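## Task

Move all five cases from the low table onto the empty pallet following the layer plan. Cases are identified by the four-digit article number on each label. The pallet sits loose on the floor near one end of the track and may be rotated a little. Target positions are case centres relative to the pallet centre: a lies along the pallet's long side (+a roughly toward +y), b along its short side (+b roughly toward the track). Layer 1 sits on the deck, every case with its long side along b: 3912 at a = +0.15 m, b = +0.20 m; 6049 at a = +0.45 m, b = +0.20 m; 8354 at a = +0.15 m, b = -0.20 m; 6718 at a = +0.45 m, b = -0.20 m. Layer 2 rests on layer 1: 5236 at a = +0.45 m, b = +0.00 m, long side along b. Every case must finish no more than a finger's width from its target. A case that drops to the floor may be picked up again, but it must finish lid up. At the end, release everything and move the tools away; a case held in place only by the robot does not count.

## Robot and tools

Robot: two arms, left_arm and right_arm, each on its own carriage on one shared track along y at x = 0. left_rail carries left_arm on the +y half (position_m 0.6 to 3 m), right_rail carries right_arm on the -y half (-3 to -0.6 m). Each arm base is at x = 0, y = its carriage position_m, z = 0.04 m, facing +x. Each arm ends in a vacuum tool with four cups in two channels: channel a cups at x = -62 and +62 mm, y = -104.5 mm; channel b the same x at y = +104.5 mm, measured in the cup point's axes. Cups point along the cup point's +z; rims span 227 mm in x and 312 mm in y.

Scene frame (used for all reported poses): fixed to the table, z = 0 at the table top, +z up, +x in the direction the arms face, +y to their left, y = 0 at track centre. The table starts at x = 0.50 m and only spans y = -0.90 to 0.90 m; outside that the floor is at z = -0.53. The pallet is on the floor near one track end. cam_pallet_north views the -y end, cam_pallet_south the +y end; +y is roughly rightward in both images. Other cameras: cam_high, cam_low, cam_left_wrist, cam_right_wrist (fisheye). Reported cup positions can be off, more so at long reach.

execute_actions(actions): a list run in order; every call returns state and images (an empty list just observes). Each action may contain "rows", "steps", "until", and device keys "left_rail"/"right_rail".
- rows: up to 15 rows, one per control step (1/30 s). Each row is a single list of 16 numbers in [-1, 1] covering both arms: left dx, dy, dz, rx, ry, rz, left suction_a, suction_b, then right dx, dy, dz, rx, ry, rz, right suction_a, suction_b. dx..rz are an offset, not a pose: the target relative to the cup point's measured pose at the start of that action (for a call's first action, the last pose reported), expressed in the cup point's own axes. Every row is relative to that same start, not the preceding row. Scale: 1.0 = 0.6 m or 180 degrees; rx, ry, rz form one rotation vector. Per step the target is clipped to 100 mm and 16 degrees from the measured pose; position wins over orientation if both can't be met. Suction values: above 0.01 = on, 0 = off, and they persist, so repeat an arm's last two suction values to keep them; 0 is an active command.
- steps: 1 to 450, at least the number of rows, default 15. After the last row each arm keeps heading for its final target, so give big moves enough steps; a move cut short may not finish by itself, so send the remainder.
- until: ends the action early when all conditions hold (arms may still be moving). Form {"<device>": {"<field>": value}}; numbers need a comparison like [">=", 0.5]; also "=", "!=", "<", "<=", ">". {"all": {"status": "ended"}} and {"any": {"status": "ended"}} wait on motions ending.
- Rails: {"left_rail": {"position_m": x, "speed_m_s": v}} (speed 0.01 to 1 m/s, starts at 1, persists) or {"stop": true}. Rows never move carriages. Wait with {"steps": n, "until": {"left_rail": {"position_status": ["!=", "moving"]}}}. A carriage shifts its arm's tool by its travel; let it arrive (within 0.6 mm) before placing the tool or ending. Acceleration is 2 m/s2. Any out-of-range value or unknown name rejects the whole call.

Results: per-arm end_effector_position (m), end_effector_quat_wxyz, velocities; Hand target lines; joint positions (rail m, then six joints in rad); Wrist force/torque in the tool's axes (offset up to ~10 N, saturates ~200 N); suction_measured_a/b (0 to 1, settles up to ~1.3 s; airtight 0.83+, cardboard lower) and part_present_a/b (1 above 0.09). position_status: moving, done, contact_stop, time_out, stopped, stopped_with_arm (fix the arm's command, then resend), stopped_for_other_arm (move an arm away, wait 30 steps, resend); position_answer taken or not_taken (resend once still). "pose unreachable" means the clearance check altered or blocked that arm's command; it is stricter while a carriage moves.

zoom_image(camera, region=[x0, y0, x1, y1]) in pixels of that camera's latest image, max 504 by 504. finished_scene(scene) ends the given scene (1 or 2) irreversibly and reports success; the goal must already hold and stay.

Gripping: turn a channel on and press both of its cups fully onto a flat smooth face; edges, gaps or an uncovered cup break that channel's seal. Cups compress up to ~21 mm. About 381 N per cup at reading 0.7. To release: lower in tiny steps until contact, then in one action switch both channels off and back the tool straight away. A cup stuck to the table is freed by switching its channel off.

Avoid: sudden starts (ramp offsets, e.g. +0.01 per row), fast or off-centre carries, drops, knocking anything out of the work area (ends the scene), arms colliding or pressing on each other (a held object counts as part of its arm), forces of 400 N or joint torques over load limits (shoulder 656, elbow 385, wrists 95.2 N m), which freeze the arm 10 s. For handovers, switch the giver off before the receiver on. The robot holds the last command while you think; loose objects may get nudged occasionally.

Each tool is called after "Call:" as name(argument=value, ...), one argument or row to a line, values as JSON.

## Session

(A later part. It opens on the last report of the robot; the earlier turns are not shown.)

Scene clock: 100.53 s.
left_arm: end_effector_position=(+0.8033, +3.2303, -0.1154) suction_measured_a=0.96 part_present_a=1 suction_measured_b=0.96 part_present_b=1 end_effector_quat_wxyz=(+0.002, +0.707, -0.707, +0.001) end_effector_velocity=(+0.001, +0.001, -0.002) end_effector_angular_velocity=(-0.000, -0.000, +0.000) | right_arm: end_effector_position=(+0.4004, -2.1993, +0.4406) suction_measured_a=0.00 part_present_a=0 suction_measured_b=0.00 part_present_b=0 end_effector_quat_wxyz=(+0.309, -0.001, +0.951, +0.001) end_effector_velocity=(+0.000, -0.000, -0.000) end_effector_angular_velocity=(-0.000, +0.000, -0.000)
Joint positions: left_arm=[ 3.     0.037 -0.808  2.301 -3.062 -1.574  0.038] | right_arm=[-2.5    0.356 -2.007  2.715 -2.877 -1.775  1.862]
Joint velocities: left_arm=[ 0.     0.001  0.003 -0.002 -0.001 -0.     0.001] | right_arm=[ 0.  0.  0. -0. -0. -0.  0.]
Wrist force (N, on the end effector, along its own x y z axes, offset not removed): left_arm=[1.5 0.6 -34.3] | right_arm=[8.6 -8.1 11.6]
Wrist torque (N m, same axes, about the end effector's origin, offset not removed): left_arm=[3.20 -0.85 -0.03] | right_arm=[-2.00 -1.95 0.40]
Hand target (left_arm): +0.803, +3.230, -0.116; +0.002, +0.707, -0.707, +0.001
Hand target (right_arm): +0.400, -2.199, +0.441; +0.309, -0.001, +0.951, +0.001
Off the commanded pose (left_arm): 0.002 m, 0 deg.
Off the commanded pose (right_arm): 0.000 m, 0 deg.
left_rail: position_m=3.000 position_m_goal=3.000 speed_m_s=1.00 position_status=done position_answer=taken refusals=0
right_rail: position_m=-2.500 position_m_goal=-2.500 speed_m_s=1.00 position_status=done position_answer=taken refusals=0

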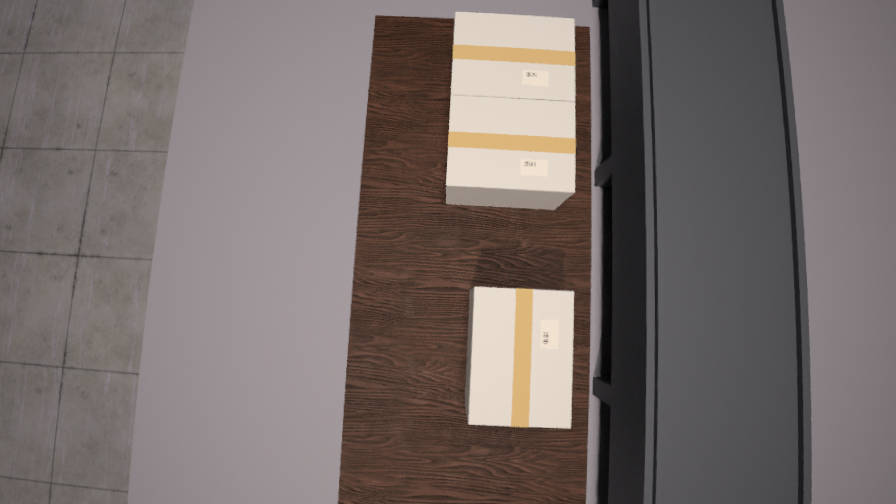

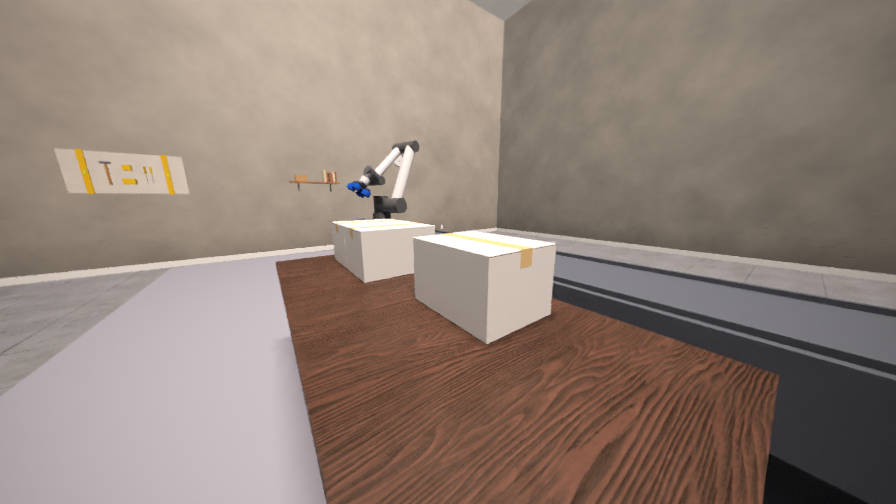

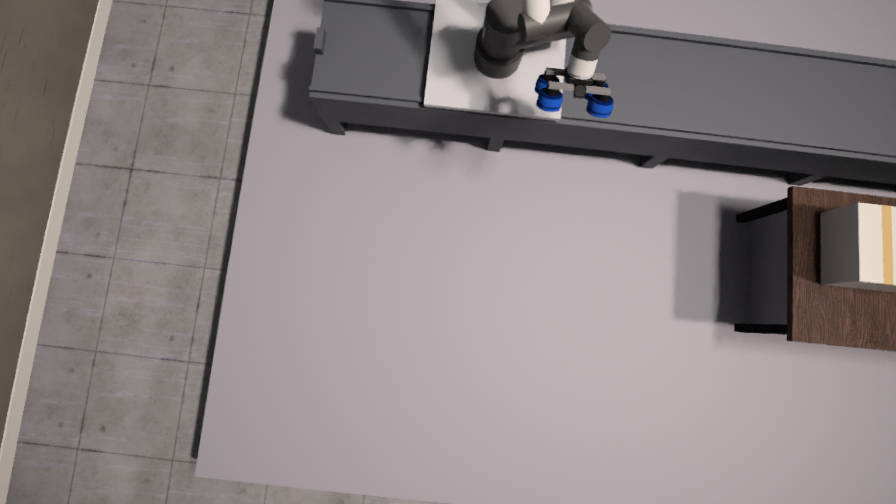

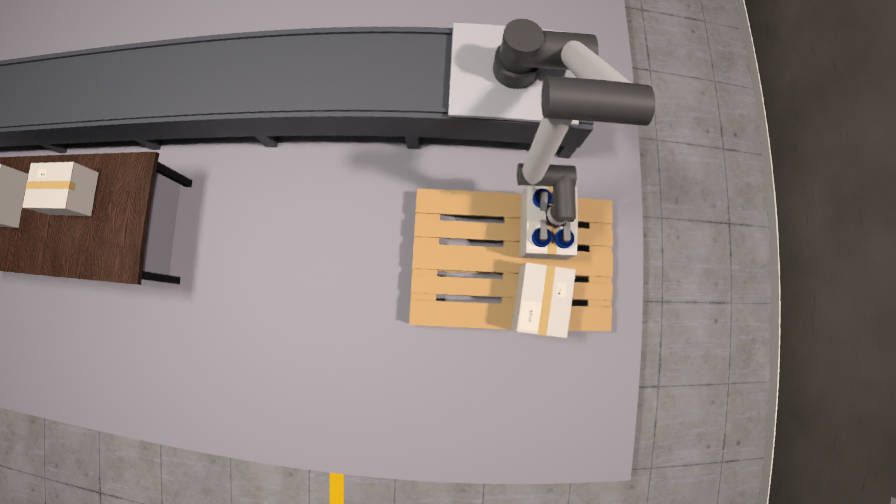

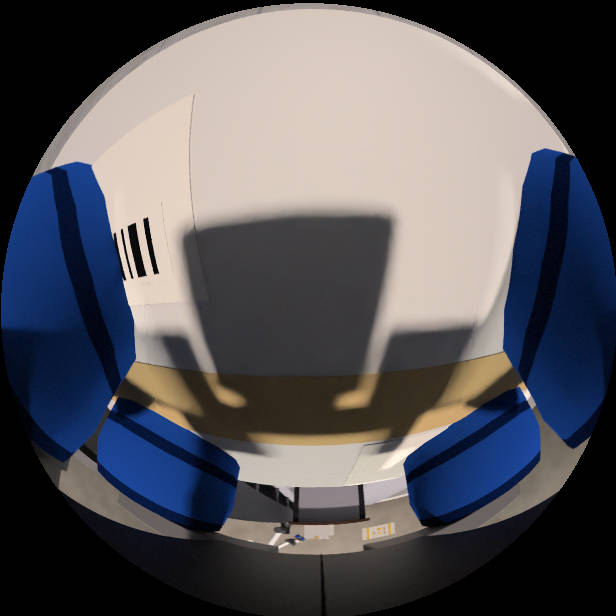

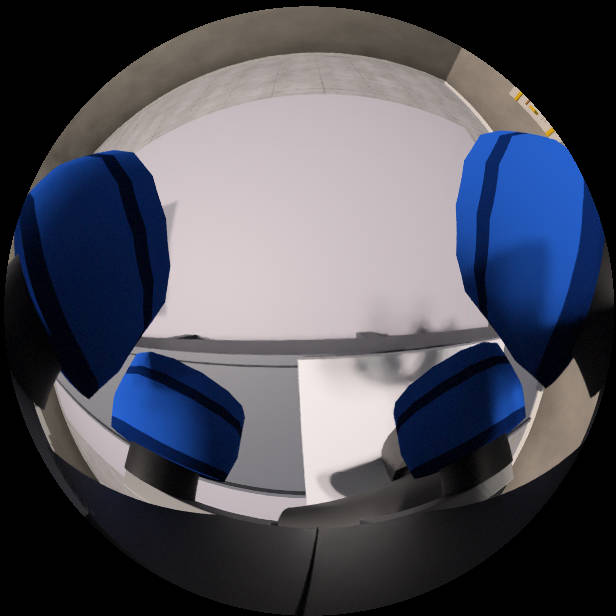

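Call:
execute_actions(
  actions=[
    {"rows":[[0,0,0.102,0.0004,-0.0013,0,1,1,0,0,0,0,0,0,0,0]],"steps":24},
    {"rows":[[0,0,-0.008,0,0,0,0,0,0,0,0,0,0,0,0,0]],"steps":8},
    {"rows":[[0,0,-0.08,0,0,0,0,0,0,0,0,0,0,0,0,0]],"steps":16},
    {"rows":[[0.02,-0.71,-0.405,0,0,0.033,0,0,0,0,0,0,0,0,0,0]],"steps":50},
  ],
)

Scene clock: 108.73 s.
left_arm: end_effector_position=(+1.2289, +3.2183, +0.1189) suction_measured_a=0.00 part_present_a=0 suction_measured_b=0.00 part_present_b=0 end_effector_quat_wxyz=(+0.001, -0.669, +0.743, -0.000) end_effector_velocity=(+0.002, +0.000, +0.000) end_effector_angular_velocity=(-0.000, +0.001, +0.000) | right_arm: end_effector_position=(+0.4004, -2.1993, +0.4406) suction_measured_a=0.00 part_present_a=0 suction_measured_b=0.00 part_present_b=0 end_effector_quat_wxyz=(+0.309, -0.001, +0.951, +0.001) end_effector_velocity=(-0.000, -0.000, +0.000) end_effector_angular_velocity=(+0.000, -0.000, -0.000)
Joint positions: left_arm=[ 3.     0.014 -0.859  1.657 -2.37  -1.57   0.119] | right_arm=[-2.5    0.356 -2.007  2.715 -2.877 -1.775  1.862]
Joint velocities: left_arm=[ 0.     0.     0.001 -0.003  0.003 -0.     0.   ] | right_arm=[ 0. -0. -0.  0. -0. -0. -0.]
Wrist force (N, on the end effector, along its own x y z axes, offset not removed): left_arm=[-2.2 3.3 5.2] | right_arm=[-1.0 -10.7 1.0]
Wrist torque (N m, same axes, about the end effector's origin, offset not removed): left_arm=[0.30 0.02 -0.08] | right_arm=[-2.03 -0.86 0.38]
Hand target (left_arm): +1.229, +3.218, +0.119; +0.001, -0.669, +0.743, -0.000
Hand target (right_arm): +0.400, -2.199, +0.441; +0.309, -0.001, +0.951, +0.001
Off the commanded pose (left_arm): 0.001 m, 0 deg.
Off the commanded pose (right_arm): 0.000 m, 0 deg.
left_rail: position_m=3.000 position_m_goal=3.000 speed_m_s=1.00 position_status=done position_answer=taken refusals=0
right_rail: position_m=-2.500 position_m_goal=-2.500 speed_m_s=1.00 position_status=done position_answer=taken refusals=0

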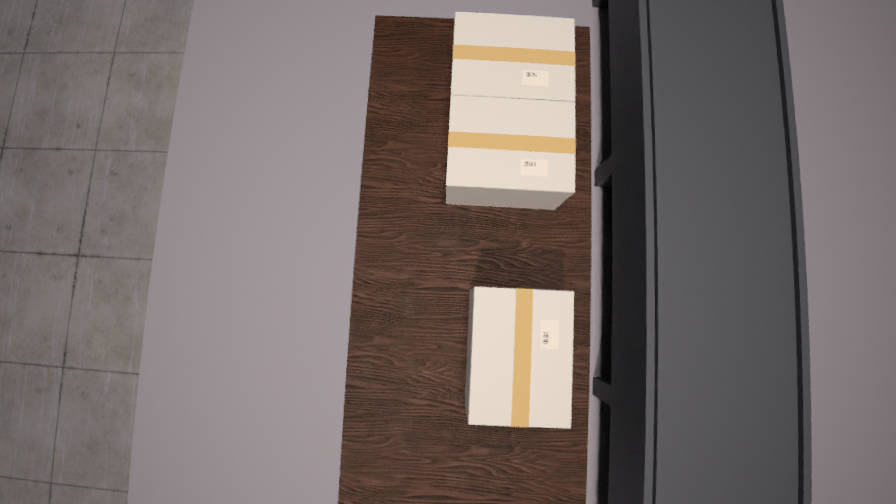

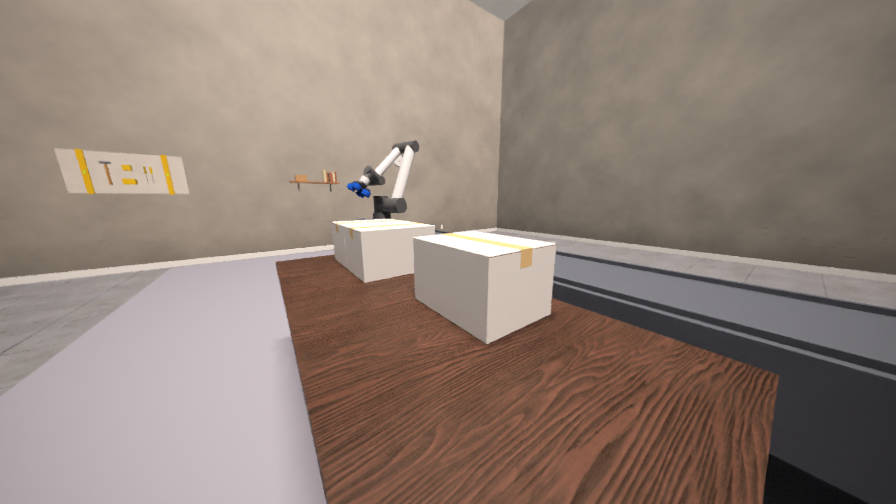

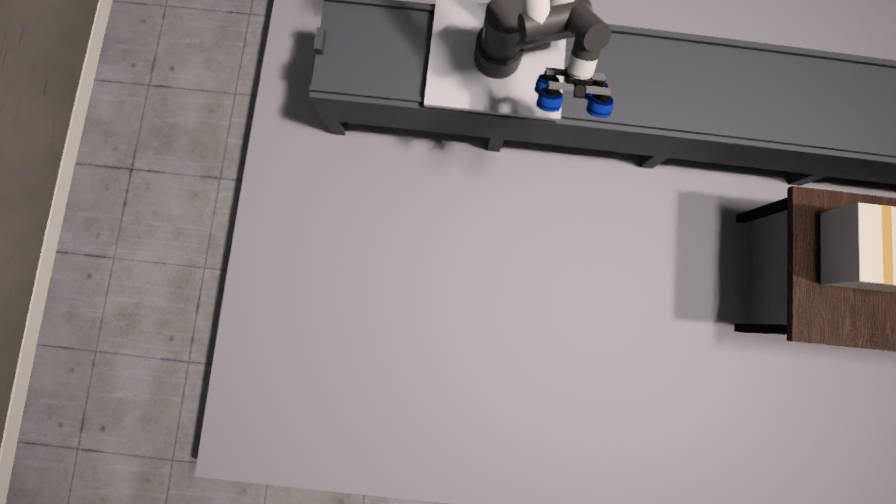

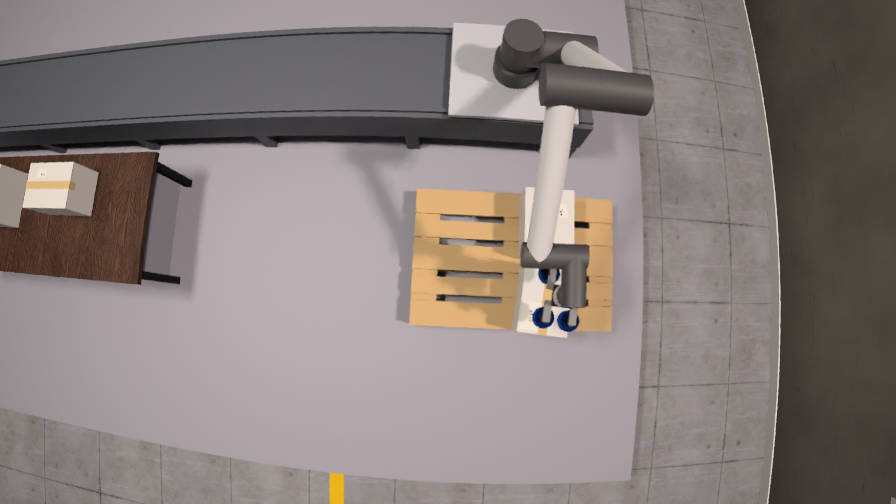

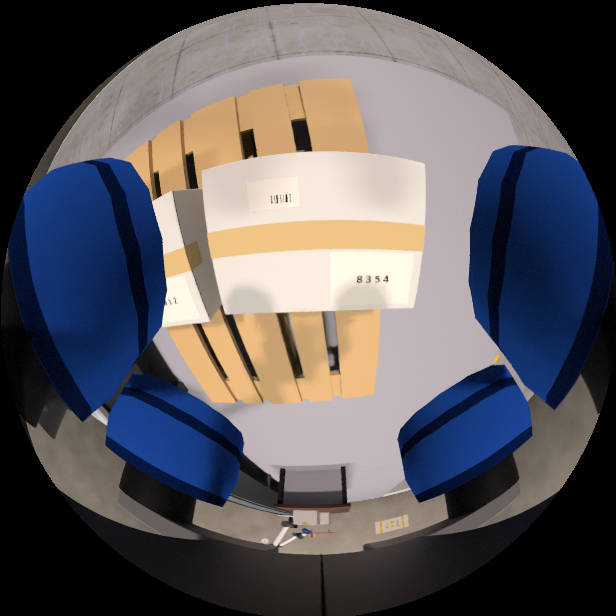

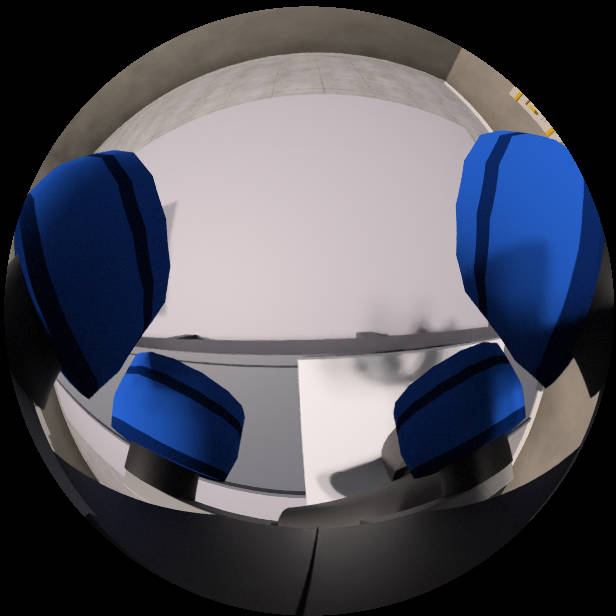

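Call:
execute_actions(
  actions=[
    {"rows":[[-0.009,-0.004,0.44,0,0,-0.003,0,0,0,0,0,0,0,0,0,0]],"steps":32},
    {"rows":[[0,0,0.038,0,0,0,1,1,0,0,0,0,0,0,0,0]],"steps":35},
    {"rows":[[-0.009,0.049,0,0,0,-0.03,1,1,0,0,0,0,0,0,0,0]],"steps":22},
  ],
)

Scene clock: 119.87 s.
left_arm: end_effector_position=(+1.2042, +3.2315, -0.1672) suction_measured_a=0.96 part_present_a=1 suction_measured_b=0.96 part_present_b=1 end_effector_quat_wxyz=(-0.001, +0.707, -0.708, +0.000) end_effector_velocity=(-0.001, +0.000, +0.000) end_effector_angular_velocity=(+0.000, -0.000, +0.004) | right_arm: end_effector_position=(+0.4004, -2.1993, +0.4406) suction_measured_a=0.00 part_present_a=0 suction_measured_b=0.00 part_present_b=0 end_effector_quat_wxyz=(+0.309, -0.001, +0.951, +0.001) end_effector_velocity=(+0.000, +0.000, -0.000) end_effector_angular_velocity=(-0.000, +0.000, +0.000)
Joint positions: left_arm=[ 3.     0.025 -0.603  1.689 -2.658 -1.57   0.027] | right_arm=[-2.5    0.356 -2.007  2.715 -2.877 -1.775  1.862]
Joint velocities: left_arm=[ 0.     0.    -0.001  0.002 -0.001  0.    -0.004] | right_arm=[ 0. -0.  0. -0.  0.  0. -0.]
Wrist force (N, on the end effector, along its own x y z axes, offset not removed): left_arm=[-1.0 -0.8 -29.0] | right_arm=[1.4 -3.7 6.7]
Wrist torque (N m, same axes, about the end effector's origin, offset not removed): left_arm=[2.43 -0.07 0.04] | right_arm=[-1.16 -0.96 0.44]
Hand target (left_arm): +1.204, +3.232, -0.167; -0.001, +0.707, -0.707, +0.000
Hand target (right_arm): +0.400, -2.199, +0.441; +0.309, -0.001, +0.951, +0.001
Off the commanded pose (left_arm): 0.000 m, 0 deg.
Off the commanded pose (right_arm): 0.000 m, 0 deg.
left_rail: position_m=3.000 position_m_goal=3.000 speed_m_s=1.00 position_status=done position_answer=taken refusals=0
right_rail: position_m=-2.500 position_m_goal=-2.500 speed_m_s=1.00 position_status=done position_answer=taken refusals=0

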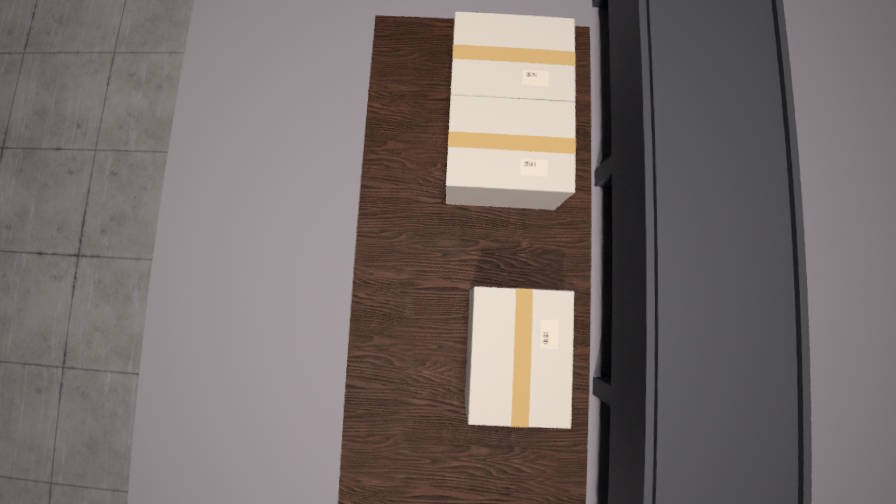

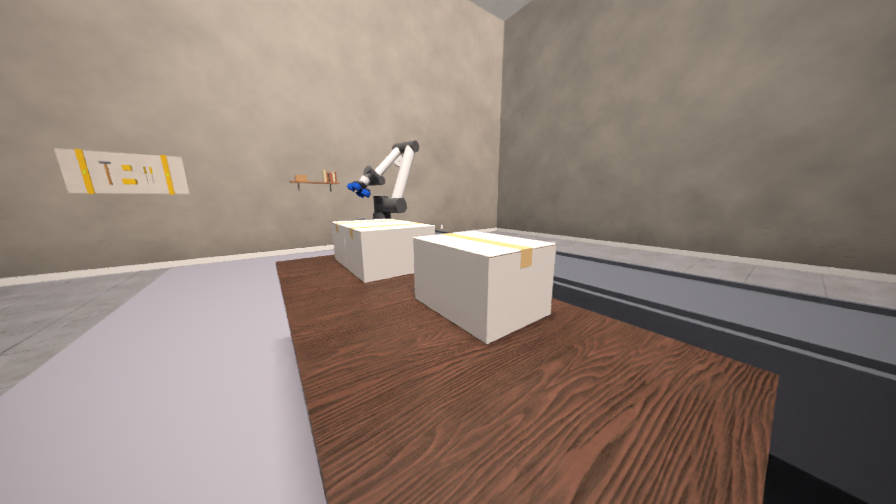

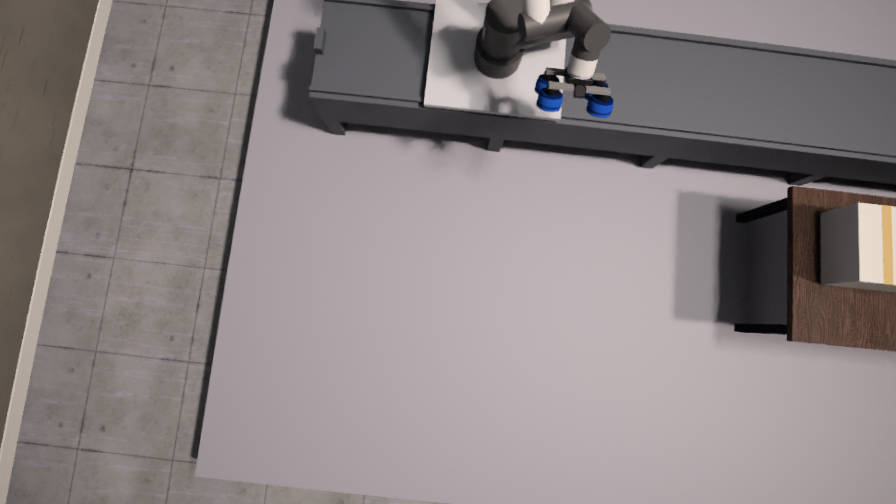

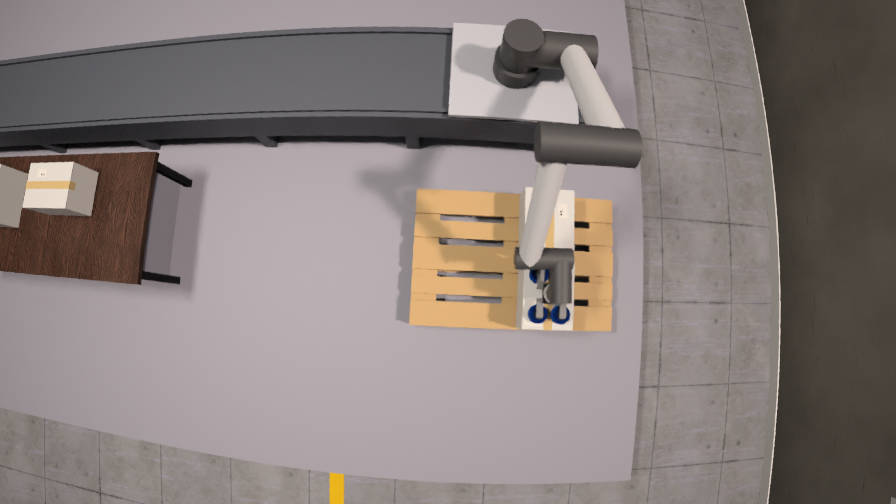

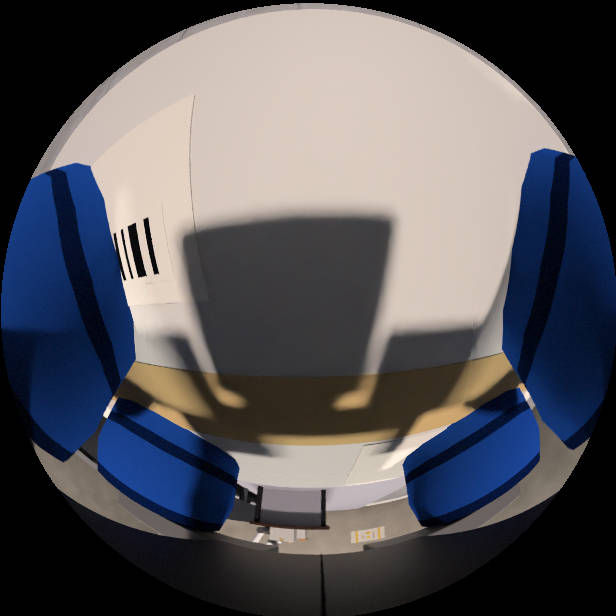

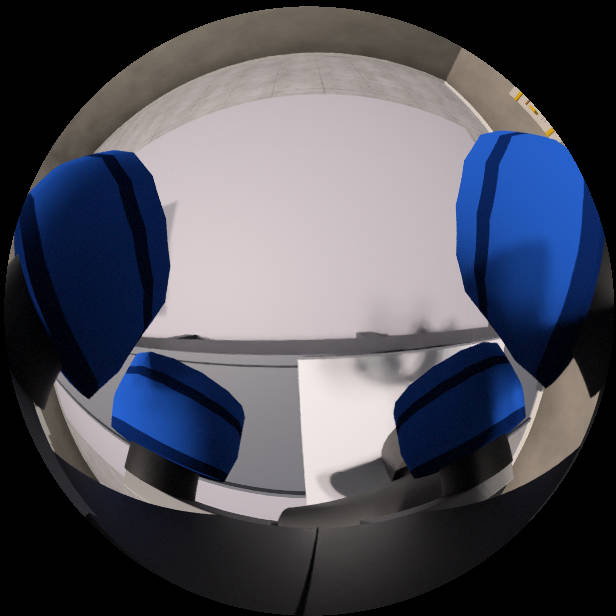

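Call:
execute_actions(
  actions=[
    {"rows":[[0,0.002,0.016,0,0,0,1,1,0,0,0,0,0,0,0,0]],"steps":14},
    {"rows":[[0,0,-0.008,0,0,0,0,0,0,0,0,0,0,0,0,0]],"steps":8},
    {"rows":[[0,0,-0.08,0,0,0,0,0,0,0,0,0,0,0,0,0]],"steps":16},
    {"rows":[[0.933,0.65,-0.7,0,0,0,0,0,0,0,0,0,0,0,0,0]],"left_rail":{"position_m":0.6},"steps":68},
    {"rows":[[1,0,0,0,0,0,0,0,0,0,0,0,0,0,0,0]],"steps":55},
  ],
)

Call:
zoom_image(
  camera="cam_pallet_south",
  region=[460, 180, 640, 350],
)

Scene clock: 130.03 s.
left_arm: end_effector_position=(+0.8124, -0.3269, +0.2913) suction_measured_a=0.00 part_present_a=0 suction_measured_b=0.00 part_present_b=0 end_effector_quat_wxyz=(-0.003, +0.707, -0.708, +0.000) end_effector_velocity=(+0.001, -0.003, -0.000) end_effector_angular_velocity=(+0.000, +0.000, +0.000) | right_arm: end_effector_position=(+0.4004, -2.1993, +0.4406) suction_measured_a=0.00 part_present_a=0 suction_measured_b=0.00 part_present_b=0 end_effector_quat_wxyz=(+0.309, -0.001, +0.951, +0.001) end_effector_velocity=(+0.000, -0.000, +0.000) end_effector_angular_velocity=(-0.000, -0.000, -0.000)
Joint positions: left_arm=[ 0.6   -1.016 -1.003  1.623 -2.19  -1.564 -1.015] | right_arm=[-2.5    0.356 -2.007  2.715 -2.877 -1.775  1.862]
Joint velocities: left_arm=[ 0.    -0.001  0.003 -0.005  0.003 -0.    -0.001] | right_arm=[ 0. -0. -0. -0. -0. -0. -0.]
Wrist force (N, on the end effector, along its own x y z axes, offset not removed): left_arm=[0.4 0.8 0.4] | right_arm=[3.5 -7.0 -1.2]
Wrist torque (N m, same axes, about the end effector's origin, offset not removed): left_arm=[0.03 -0.32 -0.01] | right_arm=[-1.55 -1.18 0.45]
Hand target (left_arm): +0.812, -0.327, +0.291; -0.003, +0.707, -0.708, +0.000
Hand target (right_arm): +0.400, -2.199, +0.441; +0.309, -0.001, +0.951, +0.001
Off the commanded pose (left_arm): 0.002 m, 0 deg.
Off the commanded pose (right_arm): 0.000 m, 0 deg.
left_rail: position_m=0.600 position_m_goal=0.600 speed_m_s=1.00 position_status=done position_answer=taken refusals=0
right_rail: position_m=-2.500 position_m_goal=-2.500 speed_m_s=1.00 position_status=done position_answer=taken refusals=0

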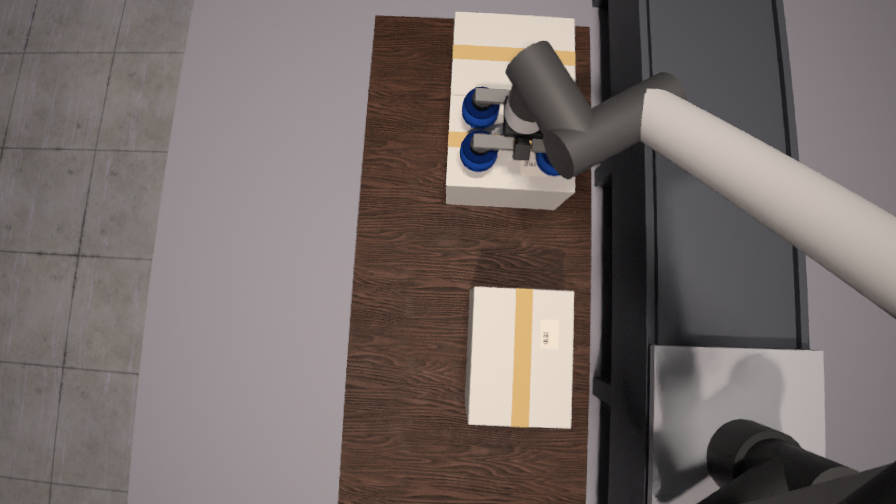

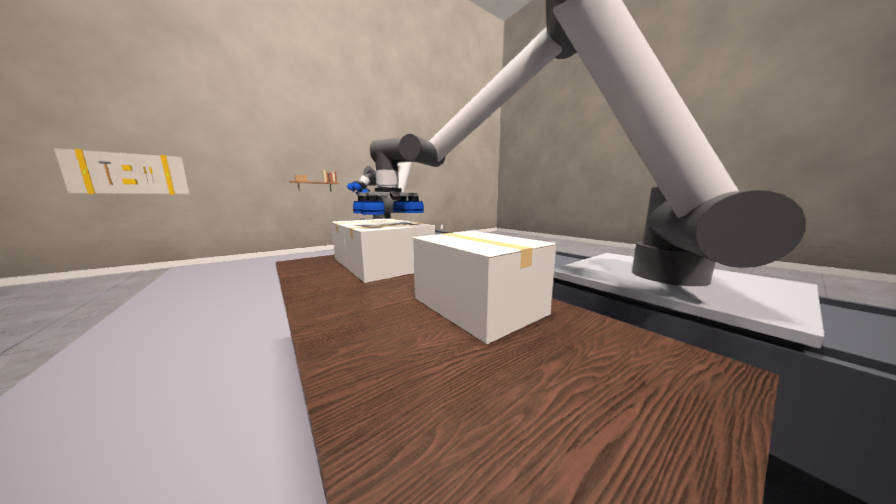

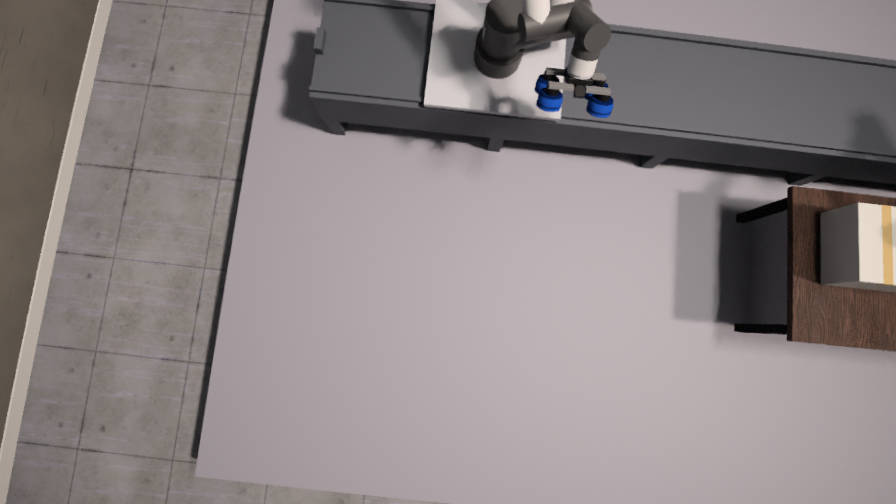

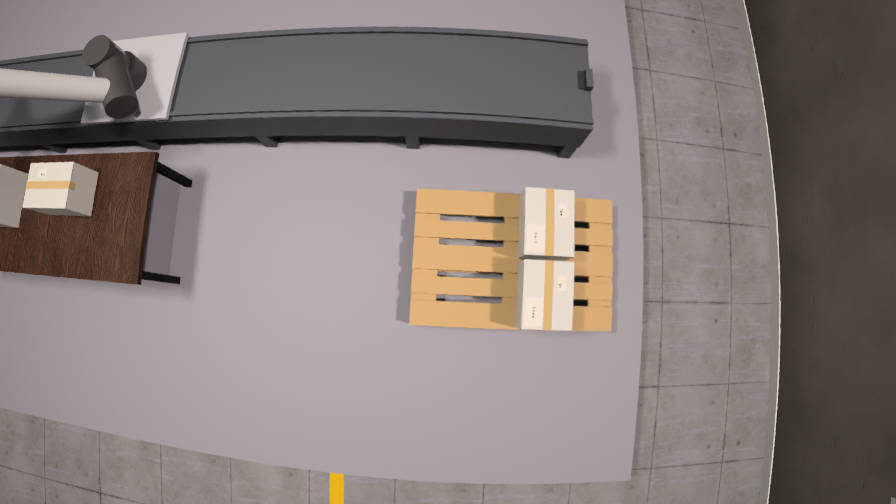

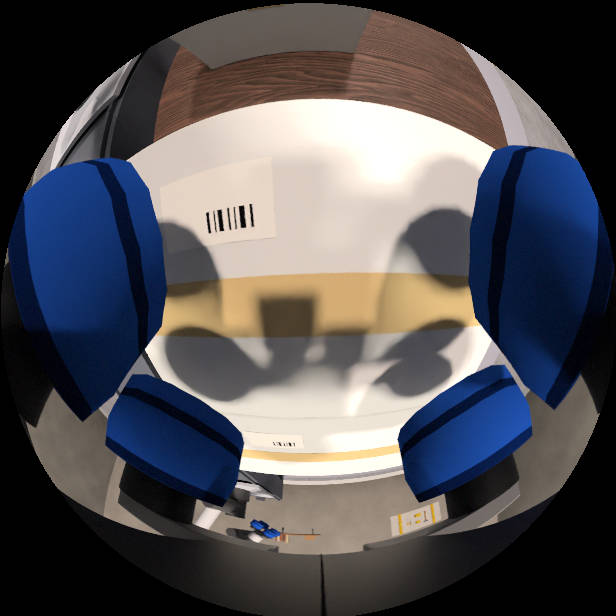

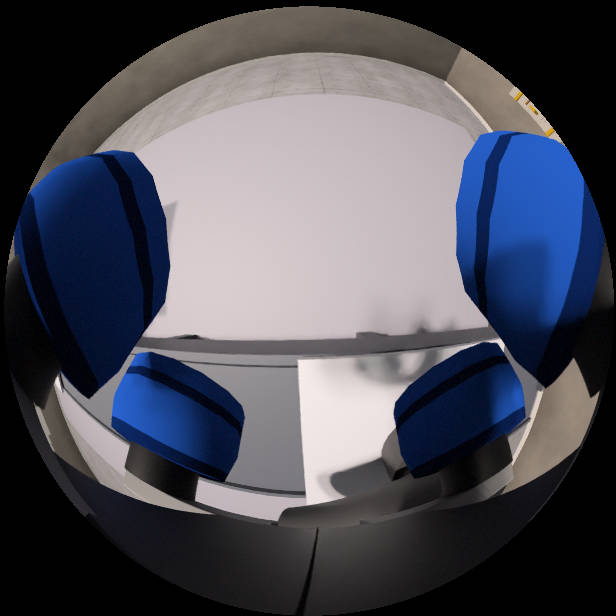

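Region (460, 180, 640, 350) of cam_pallet_south's 896x504 image, scaled by 2.800, with more detail than that image has.

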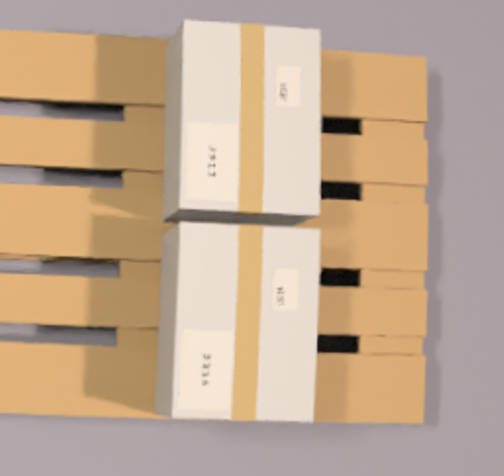

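Call:
execute_actions(
  actions=[
    {"rows":[[0.005,-0.003,0.122,-0.0013,0.0013,0,1,1,0,0,0,0,0,0,0,0]],"steps":45},
    {"rows":[[-0.02,0,-0.03,0,0,0,1,1,0,0,0,0,0,0,0,0],[-0.05,0,-0.06,0,0,0,1,1,0,0,0,0,0,0,0,0],[-0.435,0,-0.47,0,0,0,1,1,0,0,0,0,0,0,0,0]],"steps":42},
    {"rows":[[-1,-0.35,0,0,0,0,1,1,0,0,0,0,0,0,0,0]],"left_rail":{"position_m":3},"steps":58},
    {"rows":[[-1,-0.298,0.7,0,0,0,1,1,0,0,0,0,0,0,0,0]],"steps":66},
  ],
)

Scene clock: 144.80 s.
left_arm: end_effector_position=(+1.2024, +3.5289, +0.0755) suction_measured_a=0.96 part_present_a=1 suction_measured_b=0.96 part_present_b=1 end_effector_quat_wxyz=(+0.002, +0.707, -0.708, +0.001) end_effector_velocity=(+0.001, +0.001, -0.001) end_effector_angular_velocity=(-0.000, +0.000, +0.000) | right_arm: end_effector_position=(+0.4004, -2.1993, +0.4406) suction_measured_a=0.00 part_present_a=0 suction_measured_b=0.00 part_present_b=0 end_effector_quat_wxyz=(+0.309, -0.001, +0.951, +0.001) end_effector_velocity=(+0.000, -0.000, -0.000) end_effector_angular_velocity=(+0.000, +0.000, +0.000)
Joint positions: left_arm=[ 3.     0.262 -0.768  1.545 -2.346 -1.575  0.263] | right_arm=[-2.5    0.356 -2.007  2.715 -2.877 -1.775  1.862]
Joint velocities: left_arm=[ 0.     0.001  0.002 -0.003  0.001 -0.     0.001] | right_arm=[ 0. -0.  0. -0. -0.  0. -0.]
Wrist force (N, on the end effector, along its own x y z axes, offset not removed): left_arm=[-0.4 2.3 -34.1] | right_arm=[10.3 -11.6 6.5]
Wrist torque (N m, same axes, about the end effector's origin, offset not removed): left_arm=[-3.20 -0.05 -0.19] | right_arm=[-2.07 -1.73 0.47]
Hand target (left_arm): +1.202, +3.529, +0.075; +0.002, +0.707, -0.708, +0.001
Hand target (right_arm): +0.400, -2.199, +0.441; +0.309, -0.001, +0.951, +0.001
Off the commanded pose (left_arm): 0.001 m, 0 deg.
Off the commanded pose (right_arm): 0.000 m, 0 deg.
left_rail: position_m=3.000 position_m_goal=3.000 speed_m_s=1.00 position_status=done position_answer=taken refusals=0
right_rail: position_m=-2.500 position_m_goal=-2.500 speed_m_s=1.00 position_status=done position_answer=taken refusals=0

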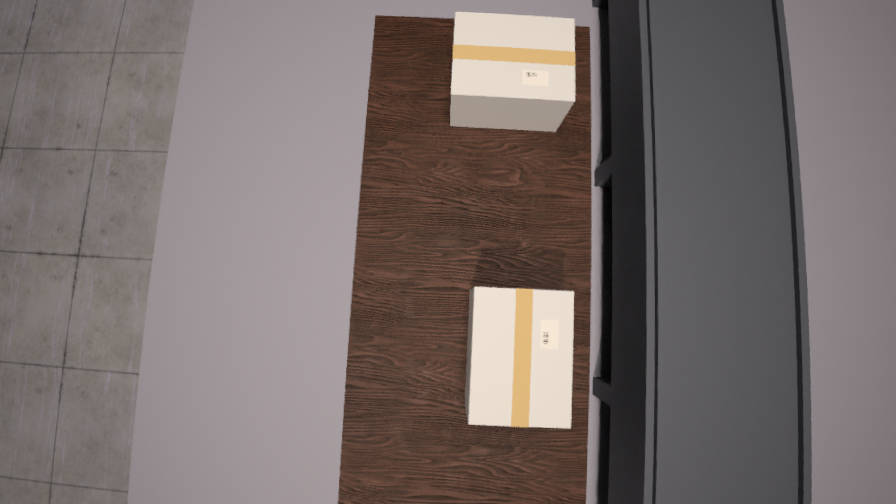

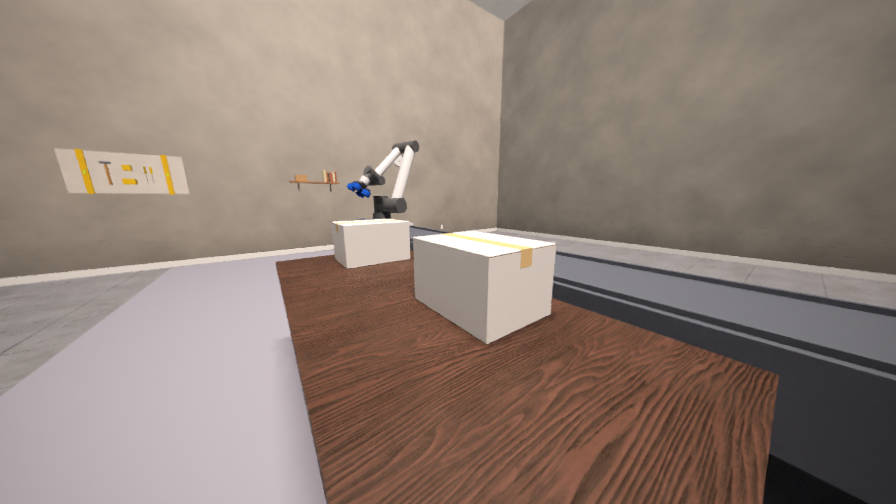

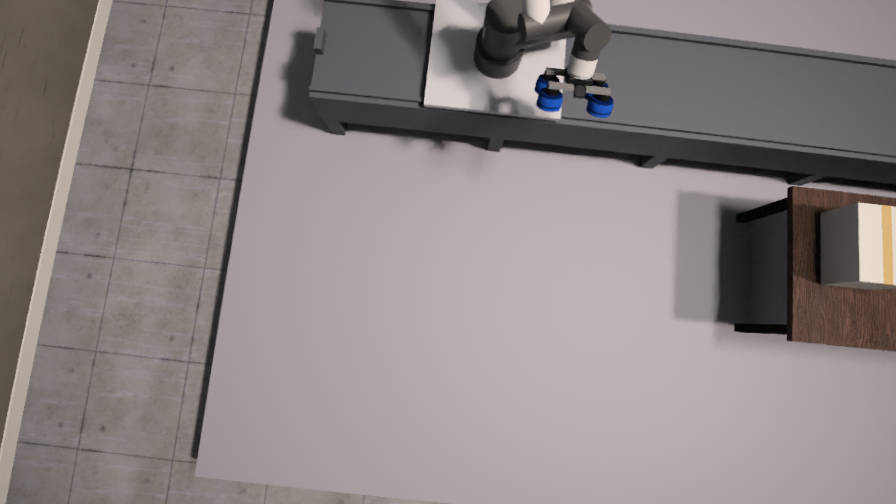

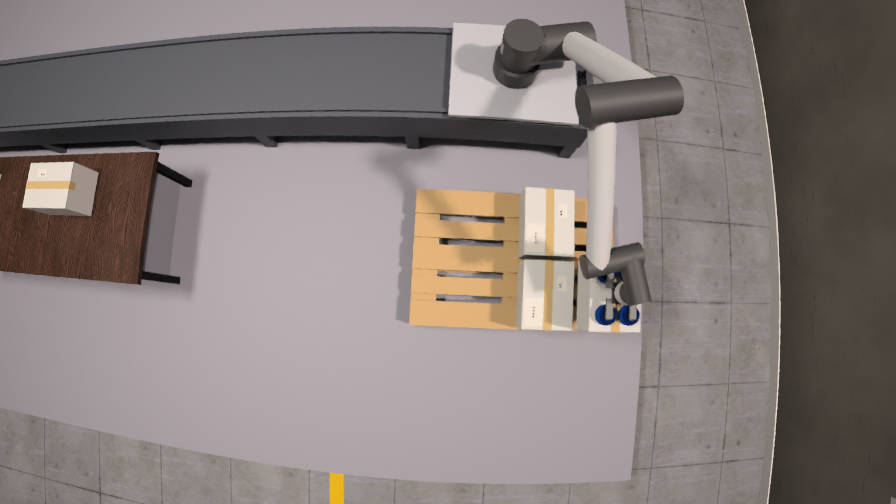

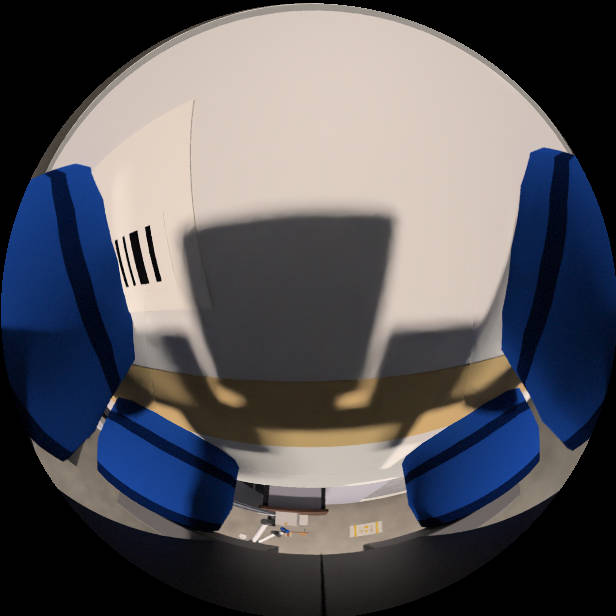

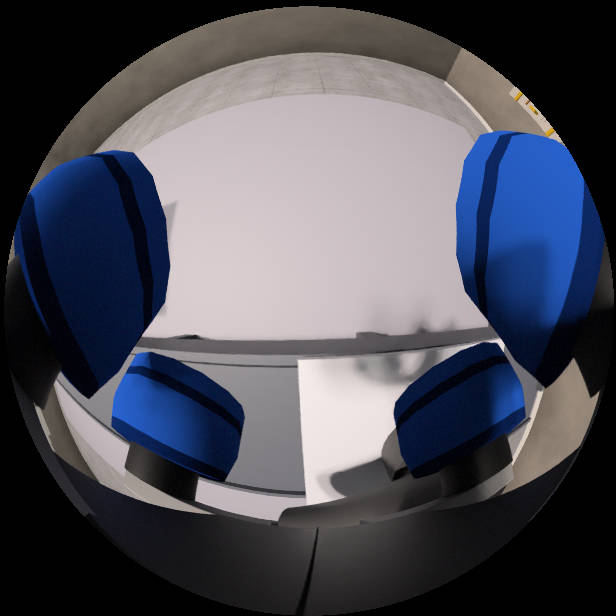

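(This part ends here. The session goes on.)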